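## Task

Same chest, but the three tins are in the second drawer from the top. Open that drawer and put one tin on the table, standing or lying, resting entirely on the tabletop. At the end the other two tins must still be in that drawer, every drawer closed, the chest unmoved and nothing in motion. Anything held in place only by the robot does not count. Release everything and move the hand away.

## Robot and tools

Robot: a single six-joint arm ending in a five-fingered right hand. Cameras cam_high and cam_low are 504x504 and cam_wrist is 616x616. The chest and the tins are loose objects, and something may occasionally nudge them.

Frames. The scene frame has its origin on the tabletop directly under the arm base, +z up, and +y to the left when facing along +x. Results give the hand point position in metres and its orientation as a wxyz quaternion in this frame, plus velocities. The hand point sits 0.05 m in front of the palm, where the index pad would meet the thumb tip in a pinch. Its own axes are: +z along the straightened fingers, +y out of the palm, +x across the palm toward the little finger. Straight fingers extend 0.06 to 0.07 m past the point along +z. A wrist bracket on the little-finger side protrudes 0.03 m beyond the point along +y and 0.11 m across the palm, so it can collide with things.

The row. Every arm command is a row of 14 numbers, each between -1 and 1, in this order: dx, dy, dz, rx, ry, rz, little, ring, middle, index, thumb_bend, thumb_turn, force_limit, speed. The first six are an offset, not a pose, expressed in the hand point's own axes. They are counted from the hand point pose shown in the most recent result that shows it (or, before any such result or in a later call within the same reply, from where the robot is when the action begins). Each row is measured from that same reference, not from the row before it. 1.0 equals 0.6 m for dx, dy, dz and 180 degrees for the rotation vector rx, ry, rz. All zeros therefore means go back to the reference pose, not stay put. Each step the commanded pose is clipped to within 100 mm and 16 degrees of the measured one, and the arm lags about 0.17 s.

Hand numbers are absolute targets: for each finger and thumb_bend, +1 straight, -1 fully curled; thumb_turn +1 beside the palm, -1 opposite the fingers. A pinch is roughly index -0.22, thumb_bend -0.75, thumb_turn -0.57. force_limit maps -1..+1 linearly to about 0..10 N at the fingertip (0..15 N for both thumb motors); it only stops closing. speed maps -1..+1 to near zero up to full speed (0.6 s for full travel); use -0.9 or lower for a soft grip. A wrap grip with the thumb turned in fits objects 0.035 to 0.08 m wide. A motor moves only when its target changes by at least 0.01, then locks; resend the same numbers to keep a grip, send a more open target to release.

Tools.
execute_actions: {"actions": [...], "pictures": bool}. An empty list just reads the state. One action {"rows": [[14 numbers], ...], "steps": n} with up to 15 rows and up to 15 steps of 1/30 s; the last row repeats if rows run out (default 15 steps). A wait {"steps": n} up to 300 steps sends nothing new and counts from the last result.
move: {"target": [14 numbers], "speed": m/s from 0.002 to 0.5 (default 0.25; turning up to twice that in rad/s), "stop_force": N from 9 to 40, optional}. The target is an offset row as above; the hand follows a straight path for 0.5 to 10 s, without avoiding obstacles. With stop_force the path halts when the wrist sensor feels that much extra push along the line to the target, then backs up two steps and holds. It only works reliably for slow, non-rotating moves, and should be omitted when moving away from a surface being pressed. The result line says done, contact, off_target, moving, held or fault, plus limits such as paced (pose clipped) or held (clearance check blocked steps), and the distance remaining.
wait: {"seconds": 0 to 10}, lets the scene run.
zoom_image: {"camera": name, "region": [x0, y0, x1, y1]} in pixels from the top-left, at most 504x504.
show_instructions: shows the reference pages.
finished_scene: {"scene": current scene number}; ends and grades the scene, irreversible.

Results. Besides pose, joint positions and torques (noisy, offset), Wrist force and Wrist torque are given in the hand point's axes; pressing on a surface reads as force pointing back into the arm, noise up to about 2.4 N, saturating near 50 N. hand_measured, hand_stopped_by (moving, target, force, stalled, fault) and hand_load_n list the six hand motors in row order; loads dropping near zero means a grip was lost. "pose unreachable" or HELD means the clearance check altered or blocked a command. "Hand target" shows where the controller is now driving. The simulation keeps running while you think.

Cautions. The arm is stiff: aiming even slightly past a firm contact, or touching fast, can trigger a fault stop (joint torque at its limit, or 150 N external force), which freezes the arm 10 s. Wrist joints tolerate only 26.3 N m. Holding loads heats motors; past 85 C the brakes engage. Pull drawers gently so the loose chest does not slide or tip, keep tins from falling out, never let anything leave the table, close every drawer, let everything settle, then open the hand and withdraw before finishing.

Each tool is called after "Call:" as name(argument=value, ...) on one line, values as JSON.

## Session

Call:
execute_actions(actions=[])

Scene clock: 0.00 s of 6600.00 s.
end_effector_position=(+0.5029, +0.0067, +0.1829) hand_measured=(+1.000, +1.000, +1.000, +1.000, +1.000, +1.000) hand_load_n=(+0.0, +0.0, +0.0, +0.0, +0.0, +0.0) hand_stopped_by=(target, target, target, target, target, target) hand_force_limit=0.00 hand_speed=-0.80 end_effector_quat_wxyz=(+0.230, -0.167, +0.809, +0.514) end_effector_velocity=(-0.000, +0.000, -0.000) end_effector_angular_velocity=(+0.001, +0.001, +0.000)
Joint positions: [-0.756 -0.848  1.664  0.997  0.748 -3.058]
Joint velocities: [-0.     0.001  0.001 -0.    -0.    -0.   ]
Joint torques (N m, as the arm reports them, + toward a larger angle): no reading
Wrist force (N, on the end effector, along its own x y z axes, offset not removed): no reading
Wrist torque (N m, same axes, about the end effector's origin, offset not removed): no reading
Hand target: +0.503, +0.007, +0.183; +0.230, -0.167, +0.809, +0.514

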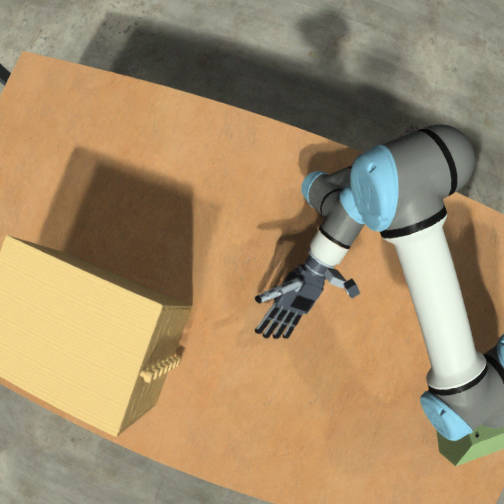

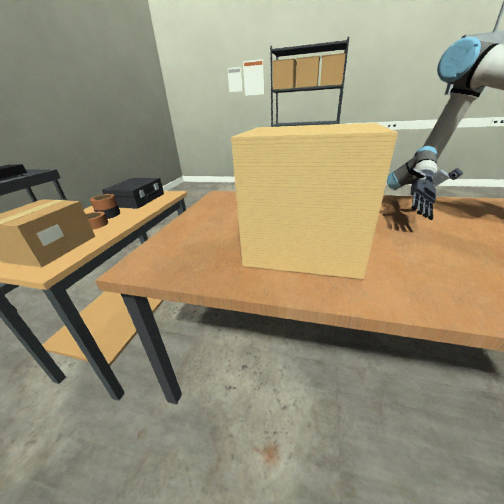

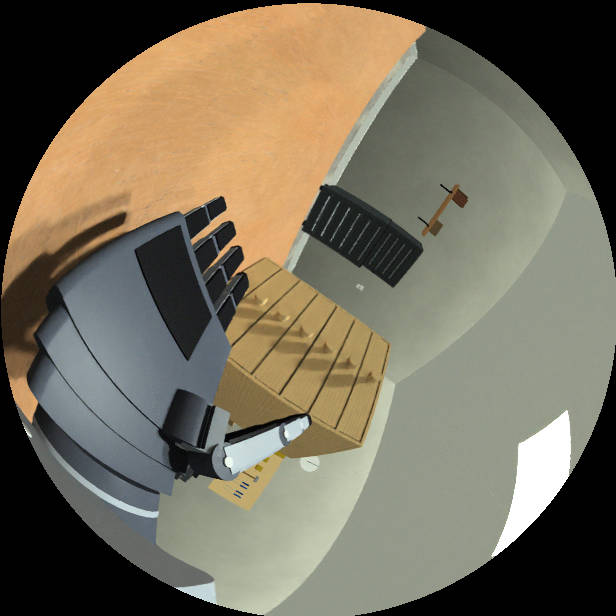

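Call:
zoom_image(camera="cam_high", region=[0, 220, 240, 460])

Call:
zoom_image(camera="cam_high", region=[110, 300, 210, 440])

Call:
zoom_image(camera="cam_wrist", region=[210, 240, 420, 470])

Region (0, 220, 240, 460) of cam_high's 504x504 image, scaled by 2.100, with more detail than that image has.

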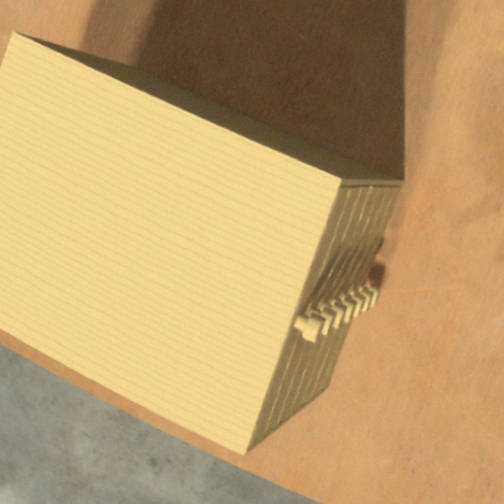

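Region (110, 300, 210, 440) of cam_high's 504x504 image, scaled by 3.600, with more detail than that image has; it fills the left 360 columns of this view, and the rest is white.

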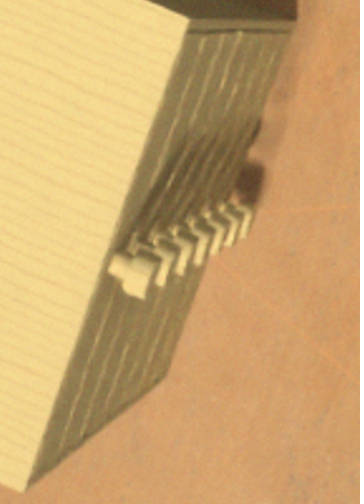

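Region (210, 240, 420, 470) of cam_wrist's 616x616 image, scaled by 2.191, with more detail than that image has; it fills the left 460 columns of this view, and the rest is white.

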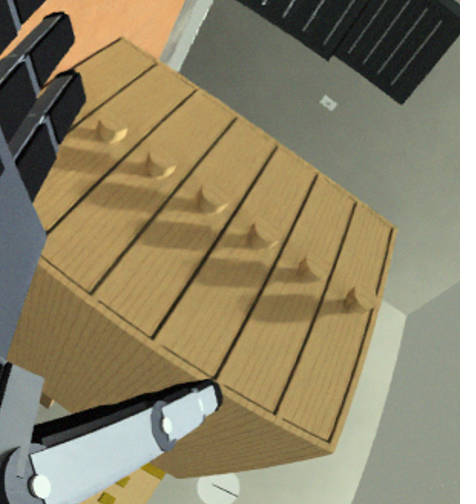

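Call:
move(target=[-0.282,0.105,0.222,0.018,-0.074,0.657,1,1,1,0.4,-0.3,-0.57,-0.7,0.5], speed=0.4)

Call:
zoom_image(camera="cam_high", region=[120, 300, 240, 420])

Call:
zoom_image(camera="cam_wrist", region=[220, 160, 480, 400])

Scene clock: 19.73 s of 6600.00 s.
end_effector_position=(+0.6395, +0.1596, +0.2738) hand_measured=(+1.000, +1.000, +1.000, +0.400, -0.300, -0.570) hand_load_n=(+0.0, +0.0, +0.0, +0.0, +0.0, +0.0) hand_stopped_by=(target, target, target, target, target, target) hand_force_limit=-0.70 hand_speed=0.50 end_effector_quat_wxyz=(-0.242, +0.663, +0.544, +0.455) end_effector_velocity=(+0.001, +0.001, +0.000) end_effector_angular_velocity=(-0.001, +0.010, -0.008)
Joint positions: [-0.11  -1.175  1.731  0.391  0.957  0.058]
Joint velocities: [ 0.007 -0.001 -0.003 -0.002  0.01   0.019]
Joint torques (N m, as the arm reports them, + toward a larger angle): [ 32.45 -45.19 -25.7   -0.46   1.07   1.57]
Wrist force (N, on the end effector, along its own x y z axes, offset not removed): [1.6 1.1 -0.2]
Wrist torque (N m, same axes, about the end effector's origin, offset not removed): [0.38 0.14 0.42]
Hand target: +0.640, +0.160, +0.274; -0.242, +0.663, +0.543, +0.455
Off the commanded pose: 0.000 m, 0 deg.
After step 90, 13.47 s passed at rest.
move: done

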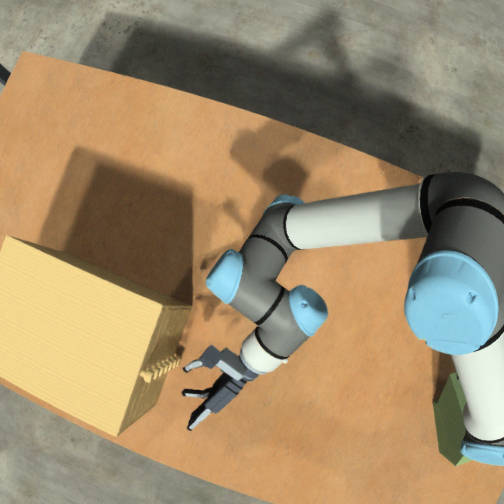

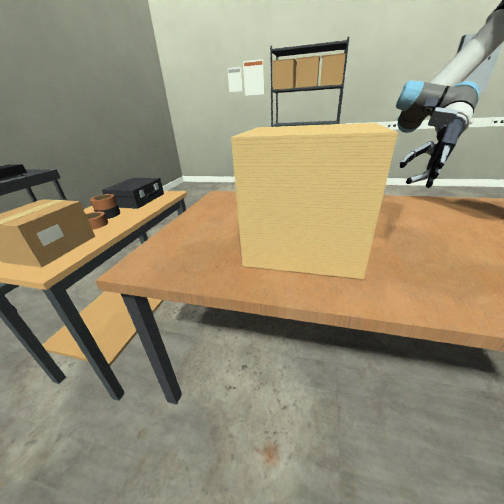

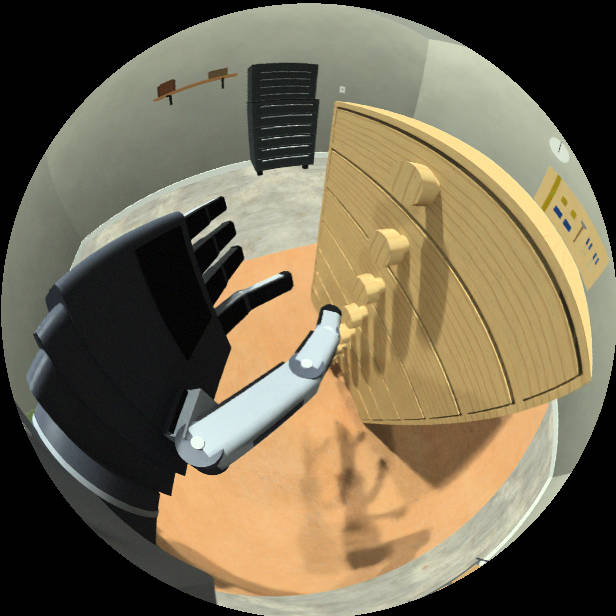

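Region (120, 300, 240, 420) of cam_high's 504x504 image, scaled by 4.200, with more detail than that image has.

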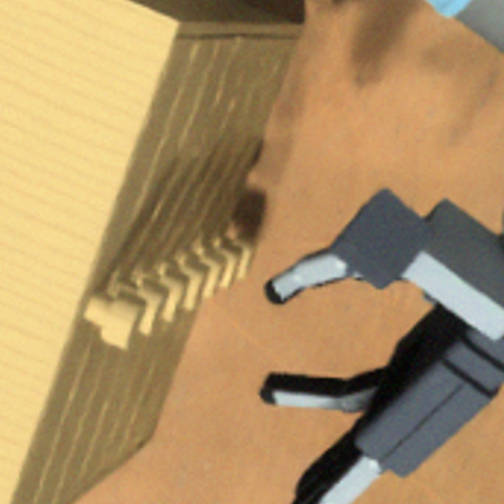

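Region (220, 160, 480, 400) of cam_wrist's 616x616 image, scaled by 1.938, with more detail than that image has; it fills the top 465 rows of this view, and the rest is white.

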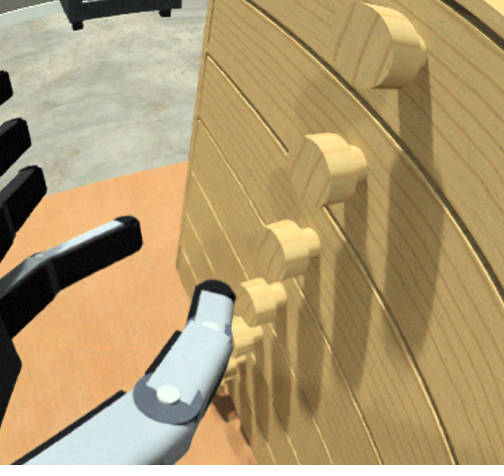

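Call:
execute_actions(actions=[])

Scene clock: 30.47 s of 6600.00 s.
end_effector_position=(+0.6395, +0.1596, +0.2738) hand_measured=(+1.000, +1.000, +1.000, +0.400, -0.300, -0.570) hand_load_n=(+0.0, +0.0, +0.0, +0.0, +0.0, +0.0) hand_stopped_by=(target, target, target, target, target, target) hand_force_limit=-0.70 hand_speed=0.50 end_effector_quat_wxyz=(-0.242, +0.663, +0.543, +0.455) end_effector_velocity=(-0.000, +0.001, +0.000) end_effector_angular_velocity=(+0.000, +0.000, +0.001)
Joint positions: [-0.109 -1.175  1.731  0.391  0.958  0.06 ]
Joint velocities: [ 0.001  0.     0.    -0.     0.     0.   ]
Joint torques (N m, as the arm reports them, + toward a larger angle): [ 32.37 -45.63 -25.53  -0.23   1.16   1.67]
Wrist force (N, on the end effector, along its own x y z axes, offset not removed): [1.0 1.1 1.5]
Wrist torque (N m, same axes, about the end effector's origin, offset not removed): [0.13 0.06 0.35]
Hand target: +0.640, +0.160, +0.274; -0.242, +0.663, +0.543, +0.455
Off the commanded pose: 0.000 m, 0 deg.
Steps of this call (steps 1 to 90: nothing new was sent; then 7.73 s passed at rest). Readings (end_effector_position | what the end effector reports):
1: (+0.6395, +0.1596, +0.2738) | hand_measured=(+1.000, +1.000, +1.000, +0.400, -0.300, -0.570) hand_load_n=(+0.0, +0.0, +0.0, +0.0, +0.0, +0.0) hand_stopped_by=(target, target, target, target, target, target) hand_force_limit=-0.70 hand_speed=0.50
2: (+0.6395, +0.1596, +0.2738) | hand_measured=(+1.000, +1.000, +1.000, +0.400, -0.300, -0.570) hand_load_n=(+0.0, +0.0, +0.0, +0.0, +0.0, +0.0) hand_stopped_by=(target, target, target, target, target, target) hand_force_limit=-0.70 hand_speed=0.50
4: (+0.6395, +0.1596, +0.2738) | hand_measured=(+1.000, +1.000, +1.000, +0.400, -0.300, -0.570) hand_load_n=(+0.0, +0.0, +0.0, +0.0, +0.0, +0.0) hand_stopped_by=(target, target, target, target, target, target) hand_force_limit=-0.70 hand_speed=0.50
8: (+0.6395, +0.1596, +0.2738) | hand_measured=(+1.000, +1.000, +1.000, +0.400, -0.300, -0.570) hand_load_n=(+0.0, +0.0, +0.0, +0.0, +0.0, +0.0) hand_stopped_by=(target, target, target, target, target, target) hand_force_limit=-0.70 hand_speed=0.50
90: the state above

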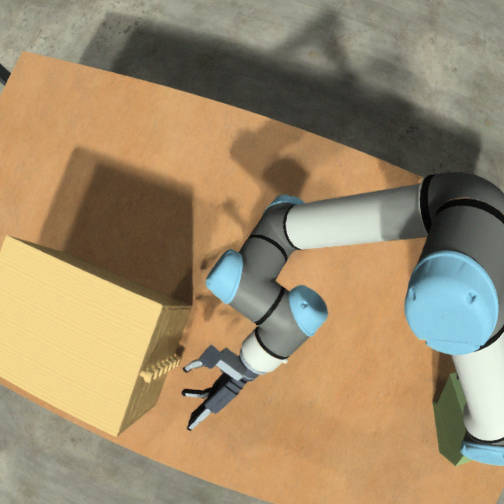

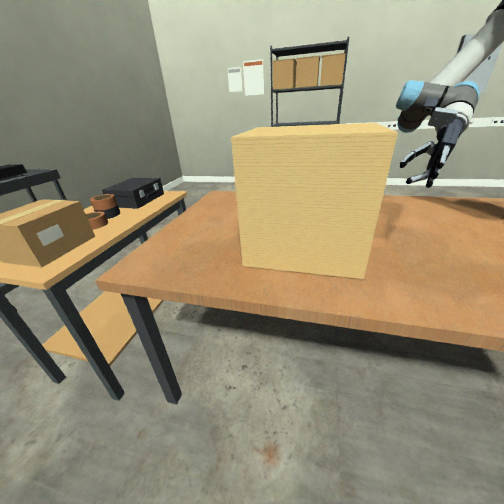

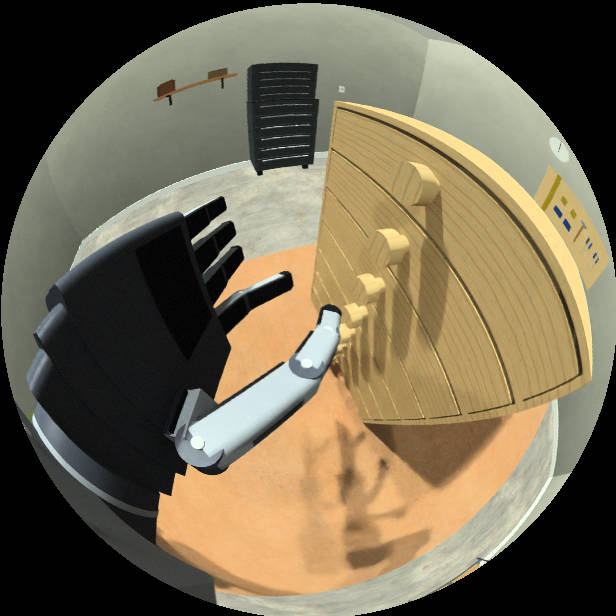

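Call:
zoom_image(camera="cam_low", region=[340, 80, 500, 240])

Call:
zoom_image(camera="cam_high", region=[110, 300, 250, 440])

Region (340, 80, 500, 240) of cam_low's 504x504 image, scaled by 3.150, with more detail than that image has.

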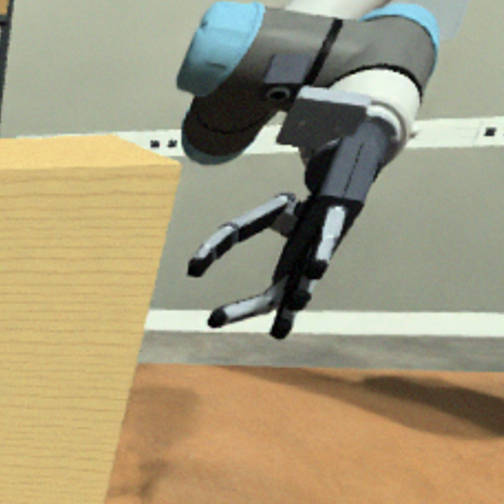

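Region (110, 300, 250, 440) of cam_high's 504x504 image, scaled by 3.600, with more detail than that image has.

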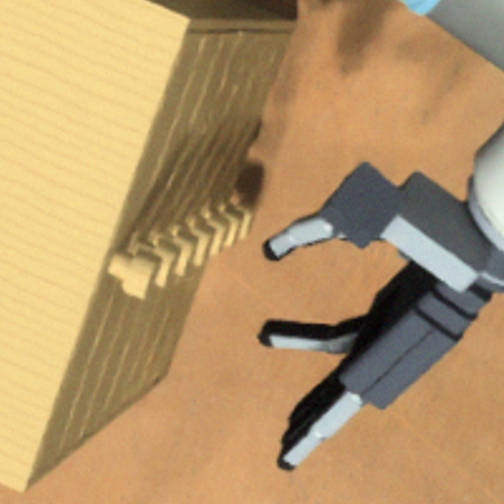

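Call:
move(target=[0.0292,0.041,0.0118,0,0,0,1,1,1,0.4,-0.3,-0.57,-0.7,0.5], speed=0.04, stop_force=10)

Call:
zoom_image(camera="cam_high", region=[110, 260, 250, 400])

Scene clock: 38.70 s of 6600.00 s.
end_effector_position=(+0.6648, +0.1669, +0.2898) hand_measured=(+1.000, +1.000, +1.000, +0.400, -0.300, -0.570) hand_load_n=(+0.0, +0.0, +0.0, +0.0, +0.0, +0.0) hand_stopped_by=(target, target, target, target, target, target) hand_force_limit=-0.70 hand_speed=0.50 end_effector_quat_wxyz=(-0.242, +0.663, +0.543, +0.455) end_effector_velocity=(+0.003, +0.001, +0.001) end_effector_angular_velocity=(-0.000, -0.001, +0.001)
Joint positions: [-0.071 -1.151  1.638  0.438  0.981  0.098]
Joint velocities: [ 0.003  0.003 -0.009  0.005  0.002  0.002]
Joint torques (N m, as the arm reports them, + toward a larger angle): [ 32.45 -25.6  -26.82   3.43   1.41   1.87]
Wrist force (N, on the end effector, along its own x y z axes, offset not removed): [2.6 0.5 0.8]
Wrist torque (N m, same axes, about the end effector's origin, offset not removed): [-0.03 -0.06 0.28]
Hand target: +0.665, +0.167, +0.290; -0.242, +0.663, +0.543, +0.455
Off the commanded pose: 0.000 m, 0 deg.
After step 90, 4.10 s passed at rest.
move: done

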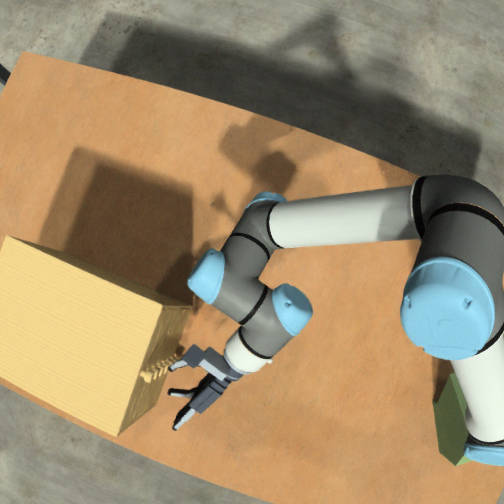

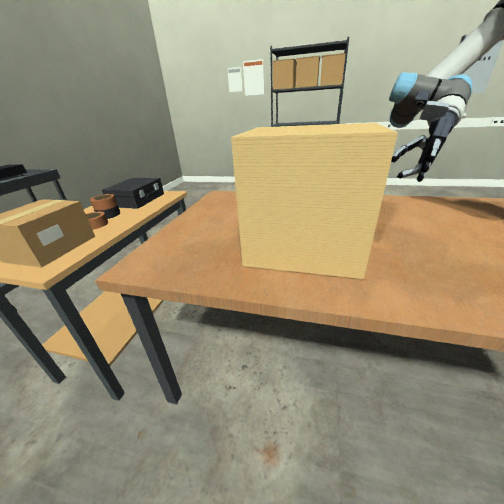

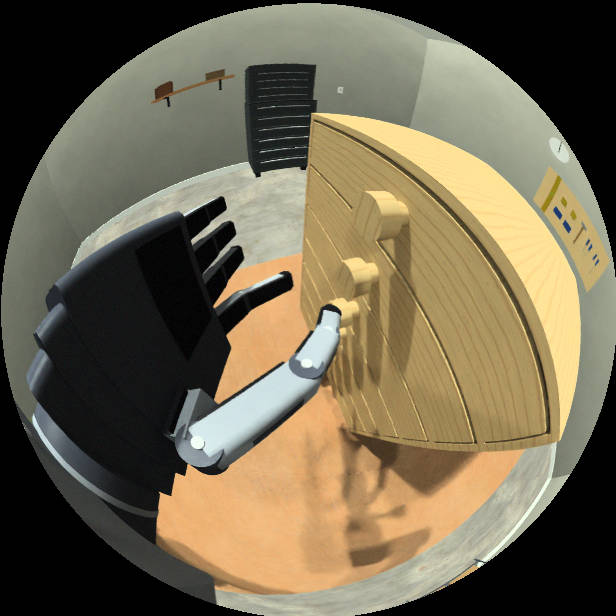

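Region (110, 260, 250, 400) of cam_high's 504x504 image, scaled by 3.600, with more detail than that image has.

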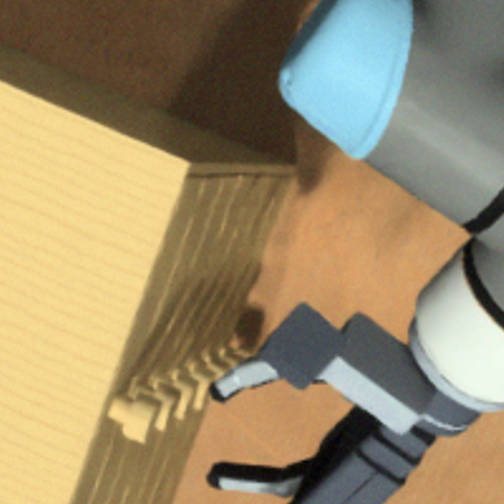

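Call:
move(target=[0.0037,0.0345,0.0123,0,0,0,1,1,1,0.4,-0.3,-0.57,-0.7,0.5], speed=0.025, stop_force=9)

Call:
zoom_image(camera="cam_high", region=[110, 300, 210, 400])

Scene clock: 45.97 s of 6600.00 s.
end_effector_position=(+0.6865, +0.1679, +0.2918) hand_measured=(+1.000, +1.000, +1.000, +0.400, -0.300, -0.570) hand_load_n=(+0.0, +0.0, +0.0, +0.0, +0.0, +0.0) hand_stopped_by=(target, target, target, target, target, target) hand_force_limit=-0.70 hand_speed=0.50 end_effector_quat_wxyz=(-0.242, +0.663, +0.543, +0.455) end_effector_velocity=(+0.002, +0.000, -0.000) end_effector_angular_velocity=(-0.000, +0.002, +0.001)
Joint positions: [-0.062 -1.115  1.562  0.474  0.986  0.106]
Joint velocities: [ 0.001  0.004 -0.007  0.004  0.001  0.001]
Joint torques (N m, as the arm reports them, + toward a larger angle): [ 33.59 -26.01 -26.65   3.82   1.38   1.56]
Wrist force (N, on the end effector, along its own x y z axes, offset not removed): [0.1 -0.8 -0.5]
Wrist torque (N m, same axes, about the end effector's origin, offset not removed): [-0.04 0.33 0.21]
Hand target: +0.687, +0.168, +0.292; -0.242, +0.663, +0.543, +0.455
Off the commanded pose: 0.000 m, 0 deg.
After step 90, 3.07 s passed at rest.
move: done

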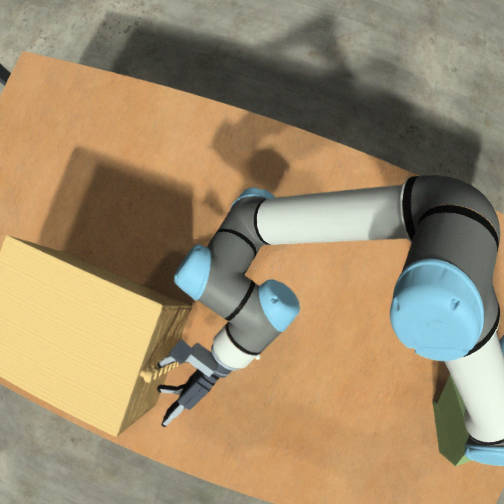

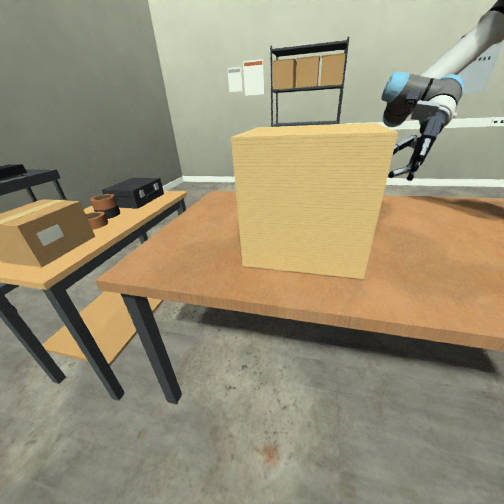

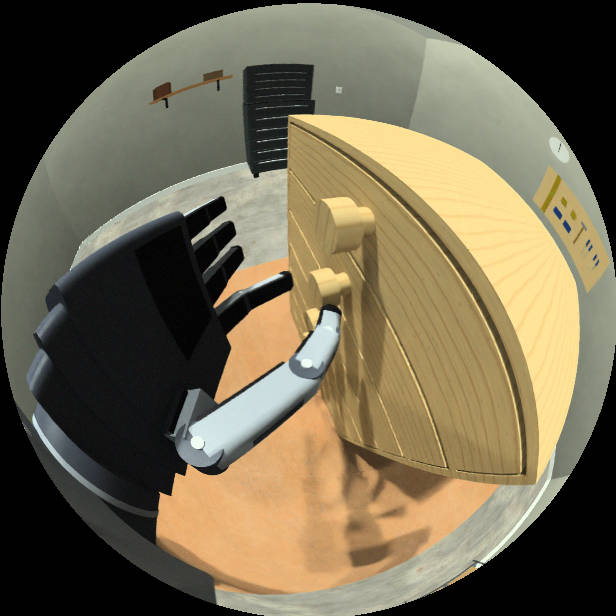

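Region (110, 300, 210, 400) of cam_high's 504x504 image, scaled by 5.040, with more detail than that image has.

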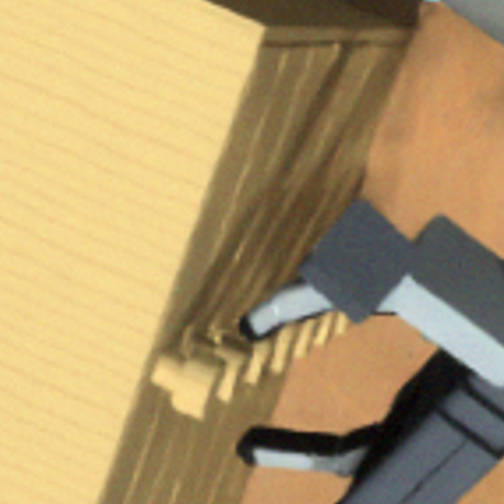

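Call:
move(target=[0,0.017,0.0,0,0,0,1,1,1,0.4,-0.3,-0.57,-0.7,0.5], speed=0.015, stop_force=9)

Call:
zoom_image(camera="cam_wrist", region=[230, 190, 400, 360])

Call:
zoom_image(camera="cam_high", region=[110, 320, 210, 420])

Scene clock: 49.50 s of 6600.00 s.
end_effector_position=(+0.6958, +0.1650, +0.2935) hand_measured=(+1.000, +1.000, +1.000, +0.400, -0.300, -0.570) hand_load_n=(+0.0, +0.0, +0.0, +0.0, +0.0, +0.0) hand_stopped_by=(target, target, target, target, target, target) hand_force_limit=-0.70 hand_speed=0.50 end_effector_quat_wxyz=(-0.242, +0.663, +0.543, +0.455) end_effector_velocity=(+0.003, -0.002, +0.000) end_effector_angular_velocity=(-0.001, -0.000, -0.001)
Joint positions: [-0.063 -1.104  1.528  0.497  0.985  0.105]
Joint velocities: [-0.002  0.003 -0.01   0.006 -0.    -0.001]
Joint torques (N m, as the arm reports them, + toward a larger angle): [  8.18 -25.52 -27.68   3.46  -4.06  -1.58]
Wrist force (N, on the end effector, along its own x y z axes, offset not removed): [2.2 1.3 1.0]
Wrist torque (N m, same axes, about the end effector's origin, offset not removed): [0.00 -0.15 0.39]
Hand target: +0.696, +0.165, +0.294; -0.242, +0.663, +0.543, +0.455
Off the commanded pose: 0.000 m, 0 deg.
move: done

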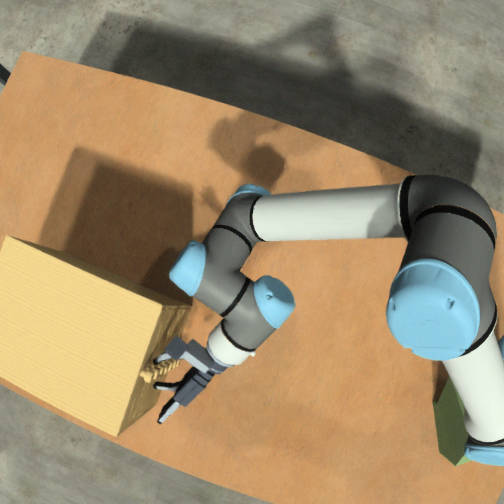

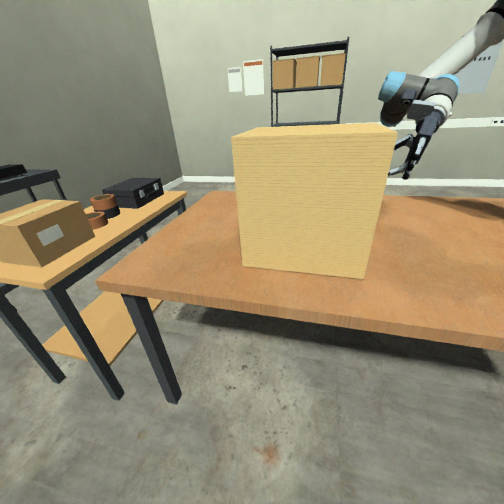

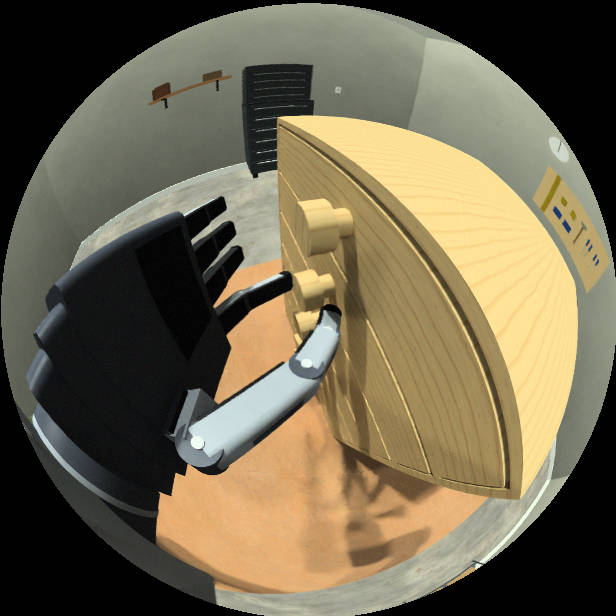

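Region (230, 190, 400, 360) of cam_wrist's 616x616 image, scaled by 2.965, with more detail than that image has.

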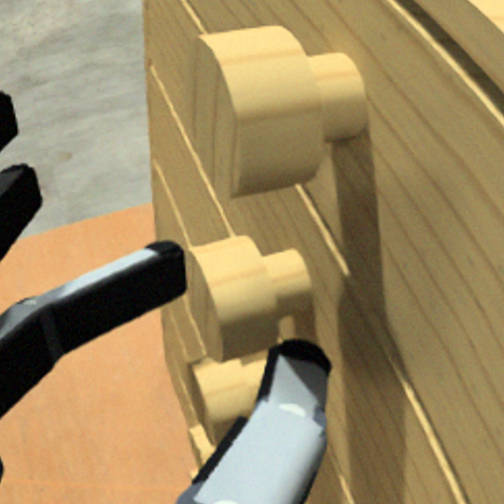

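Region (110, 320, 210, 420) of cam_high's 504x504 image, scaled by 5.040, with more detail than that image has.

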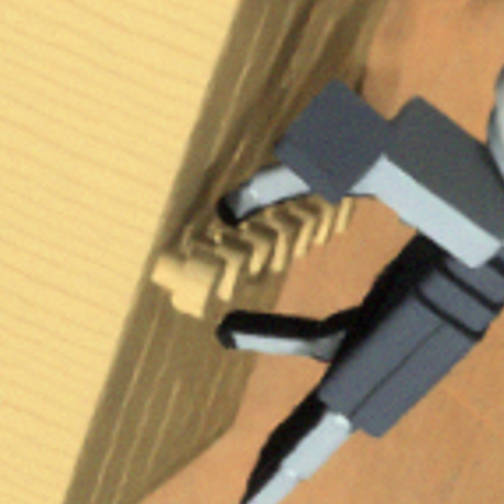

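Call:
execute_actions(actions=[{"rows":[[0,0,0,0,0,0,1,1,1,-0.15,-0.7,-0.57,-0.7,-0.6]],"steps":15}], pictures=false)

Call:
wait(seconds=0.8)

Call:
zoom_image(camera="cam_wrist", region=[230, 190, 400, 360])

Scene clock: 51.70 s of 6600.00 s.
end_effector_position=(+0.6958, +0.1650, +0.2934) hand_measured=(+1.000, +1.000, +1.000, +0.136, -0.468, -0.570) hand_load_n=(+0.0, +0.0, +0.0, +0.0, +0.0, +0.0) hand_stopped_by=(target, target, target, moving, moving, target) hand_force_limit=-0.70 hand_speed=-0.60 end_effector_quat_wxyz=(-0.242, +0.663, +0.543, +0.455) end_effector_velocity=(+0.001, +0.000, +0.001) end_effector_angular_velocity=(+0.000, -0.003, -0.000)
Joint positions: [-0.063 -1.103  1.528  0.497  0.985  0.105]
Joint velocities: [ 0.001 -0.    -0.002 -0.     0.    -0.   ]
Joint torques (N m, as the arm reports them, + toward a larger angle): [ 15.31 -49.71   1.95  -0.37  -2.3    1.61]
Wrist force (N, on the end effector, along its own x y z axes, offset not removed): [1.1 1.5 0.1]
Wrist torque (N m, same axes, about the end effector's origin, offset not removed): [0.32 0.09 0.30]
Hand target: +0.696, +0.165, +0.294; -0.242, +0.663, +0.543, +0.455
Off the commanded pose: 0.000 m, 0 deg.
Steps of this call (steps 1 to 51: nothing new was sent; steps 52 to 66: all 15 steps of this action). Readings (end_effector_position | what the end effector reports):
52: (+0.6960, +0.1649, +0.2936) | hand_measured=(+1.000, +1.000, +1.000, +0.400, -0.300, -0.570) hand_load_n=(+0.0, +0.0, +0.0, +0.0, +0.0, +0.0) hand_stopped_by=(target, target, target, moving, moving, target) hand_force_limit=-0.70 hand_speed=-0.60
53: (+0.6960, +0.1649, +0.2936) | hand_measured=(+1.000, +1.000, +1.000, +0.400, -0.300, -0.570) hand_load_n=(+0.0, +0.0, +0.0, +0.0, +0.0, +0.0) hand_stopped_by=(target, target, target, moving, moving, target) hand_force_limit=-0.70 hand_speed=-0.60
55: (+0.6960, +0.1649, +0.2935) | hand_measured=(+1.000, +1.000, +1.000, +0.380, -0.312, -0.570) hand_load_n=(+0.0, +0.0, +0.0, +0.0, +0.0, +0.0) hand_stopped_by=(target, target, target, moving, moving, target) hand_force_limit=-0.70 hand_speed=-0.60
59: (+0.6958, +0.1650, +0.2934) | hand_measured=(+1.000, +1.000, +1.000, +0.292, -0.368, -0.570) hand_load_n=(+0.0, +0.0, +0.0, +0.0, +0.0, +0.0) hand_stopped_by=(target, target, target, moving, moving, target) hand_force_limit=-0.70 hand_speed=-0.60
66: the state above

Scene clock: 52.50 s of 6600.00 s.
end_effector_position=(+0.6958, +0.1650, +0.2935) hand_measured=(+1.000, +1.000, +1.000, +0.094, -0.560, -0.570) hand_load_n=(+0.0, +0.0, +0.0, +6.5, +3.0, +0.5) hand_stopped_by=(target, target, target, force, force, target) hand_force_limit=-0.70 hand_speed=-0.60 end_effector_quat_wxyz=(-0.242, +0.663, +0.543, +0.455) end_effector_velocity=(-0.001, +0.000, -0.000) end_effector_angular_velocity=(+0.000, +0.002, +0.000)
Joint positions: [-0.063 -1.104  1.528  0.497  0.985  0.105]
Joint velocities: [ 0.    -0.     0.001  0.    -0.     0.001]
Joint torques (N m, as the arm reports them, + toward a larger angle): [ 26.46 -50.83  -5.61  -0.57   0.64   1.54]
Wrist force (N, on the end effector, along its own x y z axes, offset not removed): [-2.2 1.2 3.1]
Wrist torque (N m, same axes, about the end effector's origin, offset not removed): [0.42 0.58 0.33]
Hand target: +0.696, +0.165, +0.294; -0.242, +0.663, +0.543, +0.455
Off the commanded pose: 0.000 m, 0 deg.
Steps of this call (steps 1 to 24: nothing new was sent). Readings (end_effector_position | what the end effector reports):
1: (+0.6958, +0.1650, +0.2934) | hand_measured=(+1.000, +1.000, +1.000, +0.114, -0.482, -0.570) hand_load_n=(+0.0, +0.0, +0.0, +0.0, +0.0, +0.0) hand_stopped_by=(target, target, target, moving, moving, target) hand_force_limit=-0.70 hand_speed=-0.60
2: (+0.6958, +0.1650, +0.2934) | hand_measured=(+1.000, +1.000, +1.000, +0.092, -0.496, -0.570) hand_load_n=(+0.0, +0.0, +0.0, +6.0, +0.0, +0.0) hand_stopped_by=(target, target, target, force, moving, target) hand_force_limit=-0.70 hand_speed=-0.60
4: (+0.6958, +0.1650, +0.2934) | hand_measured=(+1.000, +1.000, +1.000, +0.092, -0.524, -0.570) hand_load_n=(+0.0, +0.0, +0.0, +6.0, +0.0, +0.0) hand_stopped_by=(target, target, target, force, moving, target) hand_force_limit=-0.70 hand_speed=-0.60
8: (+0.6958, +0.1650, +0.2935) | hand_measured=(+1.000, +1.000, +1.000, +0.094, -0.560, -0.570) hand_load_n=(+0.0, +0.0, +0.0, +6.5, +3.0, +0.5) hand_stopped_by=(target, target, target, force, force, target) hand_force_limit=-0.70 hand_speed=-0.60
24: the state above

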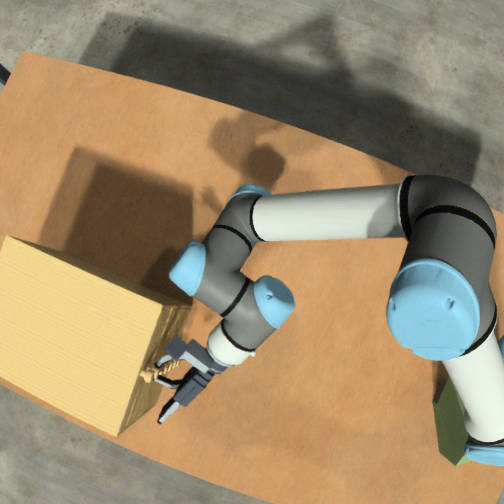

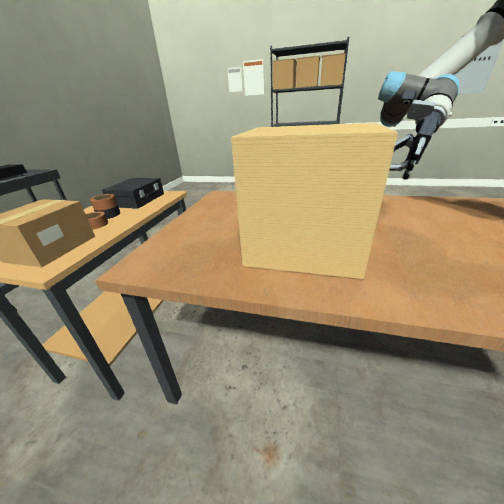

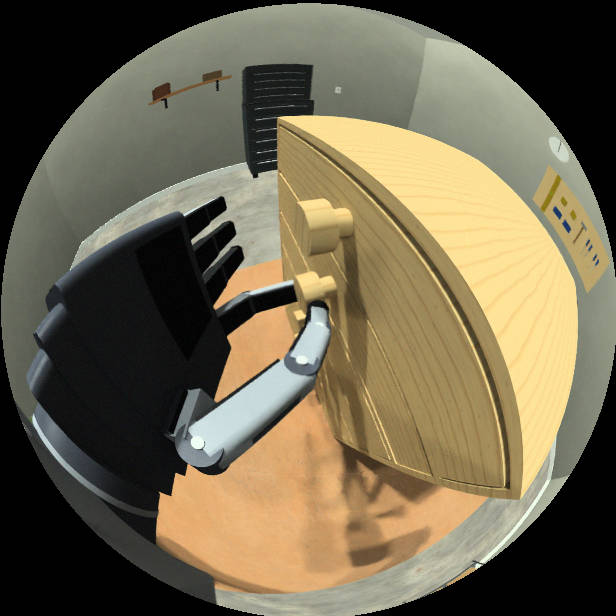

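Region (230, 190, 400, 360) of cam_wrist's 616x616 image, scaled by 2.965, with more detail than that image has.

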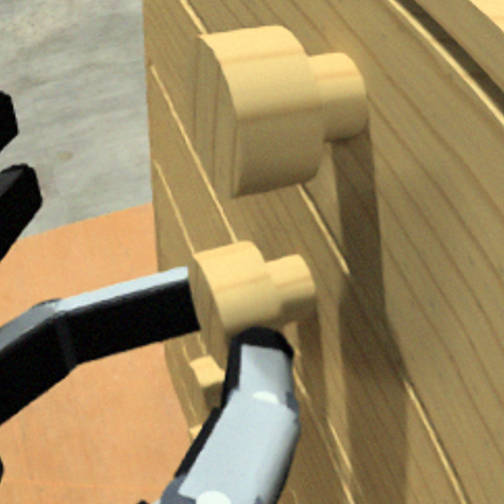

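Call:
move(target=[0.003,0.009,0.003,0,0,0,1,1,1,0.25,-0.45,-0.57,-0.7,0.3], speed=0.008, stop_force=9)

Call:
execute_actions(actions=[{"rows":[[0,0,0,0,0,0,1,1,1,-0.15,-0.7,-0.57,-0.7,-0.7]],"steps":15}], pictures=false)

Call:
execute_actions(actions=[{"rows":[[0,0,0,0,0,0,1,1,1,-0.15,-0.7,-0.57,-0.7,-0.7]],"steps":10}])

Call:
zoom_image(camera="cam_wrist", region=[230, 190, 400, 360])

Scene clock: 56.43 s of 6600.00 s.
end_effector_position=(+0.7013, +0.1657, +0.2951) hand_measured=(+1.000, +1.000, +1.000, +0.250, -0.450, -0.570) hand_load_n=(+0.0, +0.0, +0.0, +0.0, +0.0, +0.0) hand_stopped_by=(target, target, target, target, target, target) hand_force_limit=-0.70 hand_speed=0.30 end_effector_quat_wxyz=(-0.242, +0.663, +0.543, +0.455) end_effector_velocity=(+0.002, -0.000, +0.000) end_effector_angular_velocity=(-0.000, +0.001, -0.001)
Joint positions: [-0.059 -1.095  1.508  0.507  0.988  0.109]
Joint velocities: [ 0.     0.003 -0.007  0.004  0.001  0.001]
Joint torques (N m, as the arm reports them, + toward a larger angle): [ 35.18 -26.45 -26.76   3.9    1.44   1.78]
Wrist force (N, on the end effector, along its own x y z axes, offset not removed): [1.0 1.2 0.1]
Wrist torque (N m, same axes, about the end effector's origin, offset not removed): [0.19 0.21 0.34]
Hand target: +0.701, +0.166, +0.295; -0.242, +0.663, +0.543, +0.455
Off the commanded pose: 0.000 m, 0 deg.
move: done

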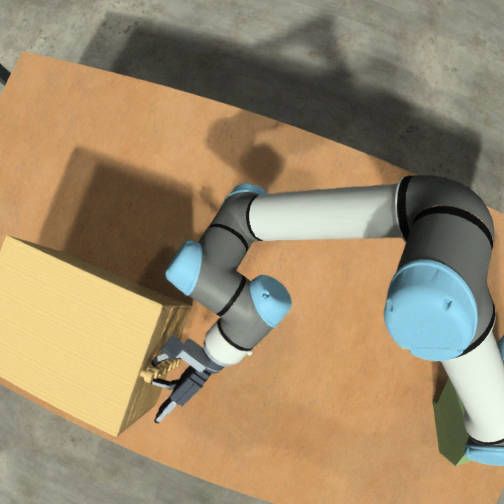

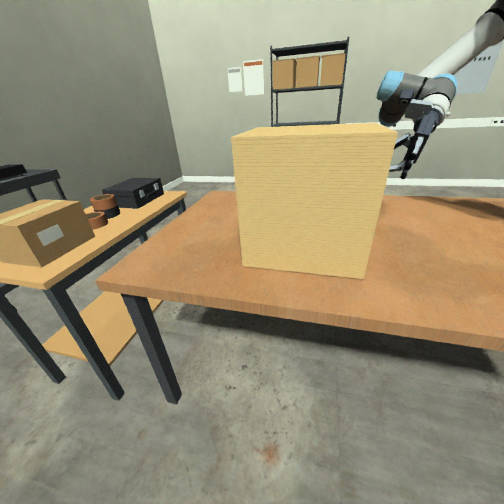

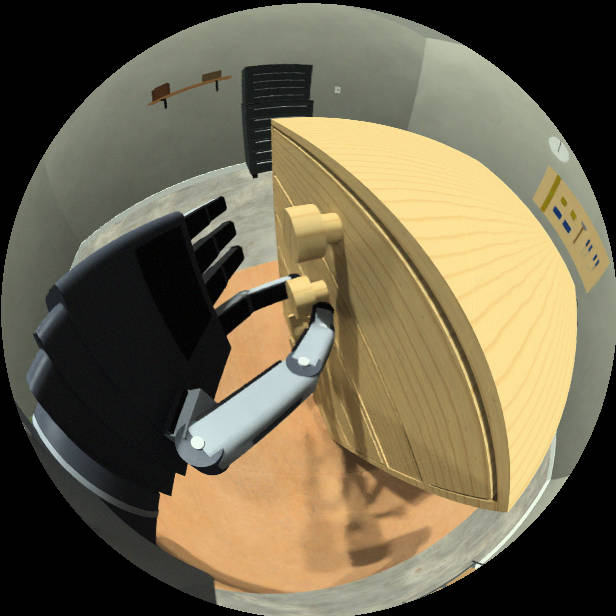

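Scene clock: 56.93 s of 6600.00 s.
end_effector_position=(+0.7013, +0.1657, +0.2951) hand_measured=(+1.000, +1.000, +1.000, +0.104, -0.560, -0.570) hand_load_n=(+0.0, +0.0, +0.0, +4.5, +3.0, +0.5) hand_stopped_by=(target, target, target, force, force, target) hand_force_limit=-0.70 hand_speed=-0.70 end_effector_quat_wxyz=(-0.242, +0.663, +0.543, +0.455) end_effector_velocity=(-0.000, +0.001, +0.000) end_effector_angular_velocity=(+0.000, -0.000, +0.001)
Joint positions: [-0.059 -1.095  1.507  0.507  0.988  0.109]
Joint velocities: [ 0.001 -0.     0.     0.     0.     0.   ]
Joint torques (N m, as the arm reports them, + toward a larger angle): [ 30.17 -34.02   1.49   0.29   0.29   0.04]
Wrist force (N, on the end effector, along its own x y z axes, offset not removed): [0.2 1.9 2.8]
Wrist torque (N m, same axes, about the end effector's origin, offset not removed): [0.15 0.18 0.30]
Hand target: +0.701, +0.166, +0.295; -0.242, +0.663, +0.543, +0.455
Off the commanded pose: 0.000 m, 0 deg.
Steps of this call (steps 1 to 15: all 15 steps of this action). Readings (end_effector_position | what the end effector reports):
1: (+0.7013, +0.1657, +0.2951) | hand_measured=(+1.000, +1.000, +1.000, +0.250, -0.450, -0.570) hand_load_n=(+0.0, +0.0, +0.0, +0.0, +0.0, +0.0) hand_stopped_by=(target, target, target, moving, moving, target) hand_force_limit=-0.70 hand_speed=-0.70
2: (+0.7013, +0.1657, +0.2951) | hand_measured=(+1.000, +1.000, +1.000, +0.250, -0.450, -0.570) hand_load_n=(+0.0, +0.0, +0.0, +0.0, +0.0, +0.0) hand_stopped_by=(target, target, target, moving, moving, target) hand_force_limit=-0.70 hand_speed=-0.70
4: (+0.7013, +0.1657, +0.2951) | hand_measured=(+1.000, +1.000, +1.000, +0.234, -0.460, -0.570) hand_load_n=(+0.0, +0.0, +0.0, +0.0, +0.0, +0.0) hand_stopped_by=(target, target, target, moving, moving, target) hand_force_limit=-0.70 hand_speed=-0.70
8: (+0.7013, +0.1657, +0.2951) | hand_measured=(+1.000, +1.000, +1.000, +0.168, -0.502, -0.570) hand_load_n=(+0.0, +0.0, +0.0, +0.0, +0.0, +0.0) hand_stopped_by=(target, target, target, moving, moving, target) hand_force_limit=-0.70 hand_speed=-0.70
15: the state above

Scene clock: 57.27 s of 6600.00 s.
end_effector_position=(+0.7013, +0.1658, +0.2951) hand_measured=(+1.000, +1.000, +1.000, +0.104, -0.560, -0.570) hand_load_n=(+0.0, +0.0, +0.0, +4.0, +3.0, +0.5) hand_stopped_by=(target, target, target, force, force, target) hand_force_limit=-0.70 hand_speed=-0.70 end_effector_quat_wxyz=(-0.242, +0.663, +0.543, +0.455) end_effector_velocity=(-0.001, +0.001, -0.000) end_effector_angular_velocity=(+0.000, +0.001, +0.001)
Joint positions: [-0.059 -1.095  1.507  0.507  0.988  0.109]
Joint velocities: [ 0.001  0.001  0.001 -0.     0.    -0.   ]
Joint torques (N m, as the arm reports them, + toward a larger angle): [ 30.82 -33.59  -0.85  -0.13  -0.01  -0.28]
Wrist force (N, on the end effector, along its own x y z axes, offset not removed): [2.3 1.8 2.8]
Wrist torque (N m, same axes, about the end effector's origin, offset not removed): [0.12 -0.14 0.41]
Hand target: +0.701, +0.166, +0.295; -0.242, +0.663, +0.543, +0.455
Off the commanded pose: 0.000 m, 0 deg.
Steps of this call (steps 1 to 10: all 10 steps of this action). Readings (end_effector_position | what the end effector reports):
1: (+0.7013, +0.1657, +0.2951) | hand_measured=(+1.000, +1.000, +1.000, +0.104, -0.560, -0.570) hand_load_n=(+0.0, +0.0, +0.0, +4.5, +3.0, +0.5) hand_stopped_by=(target, target, target, force, force, target) hand_force_limit=-0.70 hand_speed=-0.70
2: (+0.7013, +0.1658, +0.2951) | hand_measured=(+1.000, +1.000, +1.000, +0.104, -0.560, -0.570) hand_load_n=(+0.0, +0.0, +0.0, +4.5, +3.0, +0.5) hand_stopped_by=(target, target, target, force, force, target) hand_force_limit=-0.70 hand_speed=-0.70
4: (+0.7013, +0.1658, +0.2951) | hand_measured=(+1.000, +1.000, +1.000, +0.104, -0.560, -0.570) hand_load_n=(+0.0, +0.0, +0.0, +4.0, +3.0, +0.5) hand_stopped_by=(target, target, target, force, force, target) hand_force_limit=-0.70 hand_speed=-0.70
8: (+0.7013, +0.1658, +0.2951) | hand_measured=(+1.000, +1.000, +1.000, +0.104, -0.560, -0.570) hand_load_n=(+0.0, +0.0, +0.0, +4.0, +3.0, +0.5) hand_stopped_by=(target, target, target, force, force, target) hand_force_limit=-0.70 hand_speed=-0.70
10: the state above

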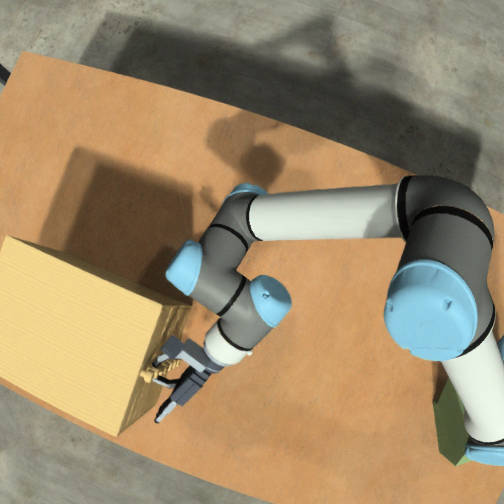

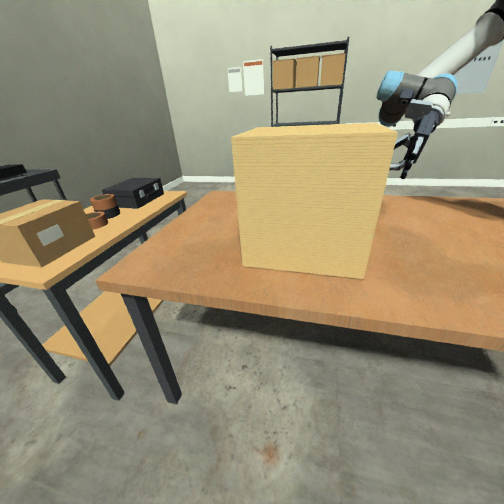

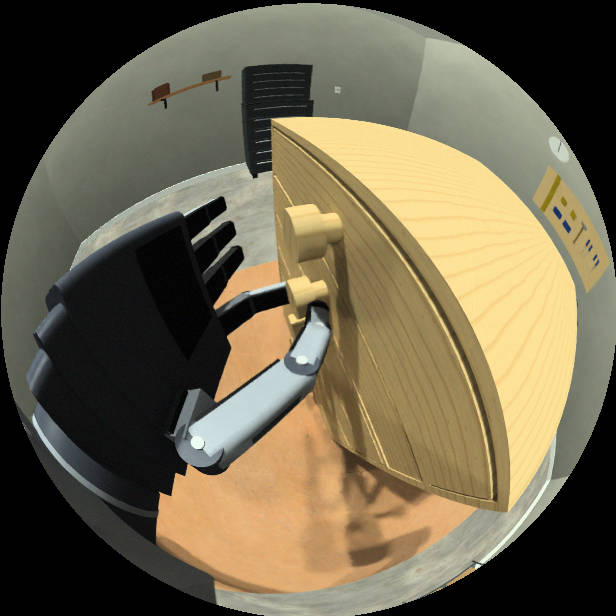

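Region (230, 190, 400, 360) of cam_wrist's 616x616 image, scaled by 2.965, with more detail than that image has.

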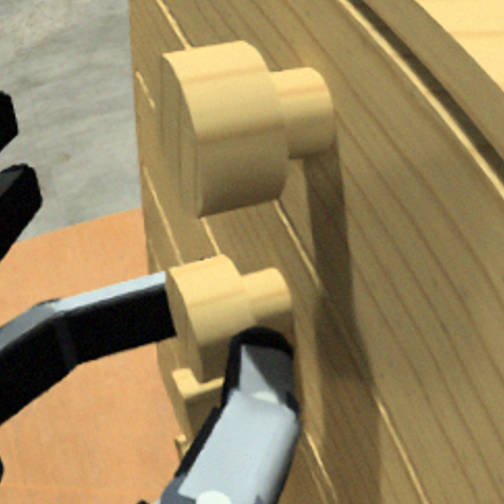

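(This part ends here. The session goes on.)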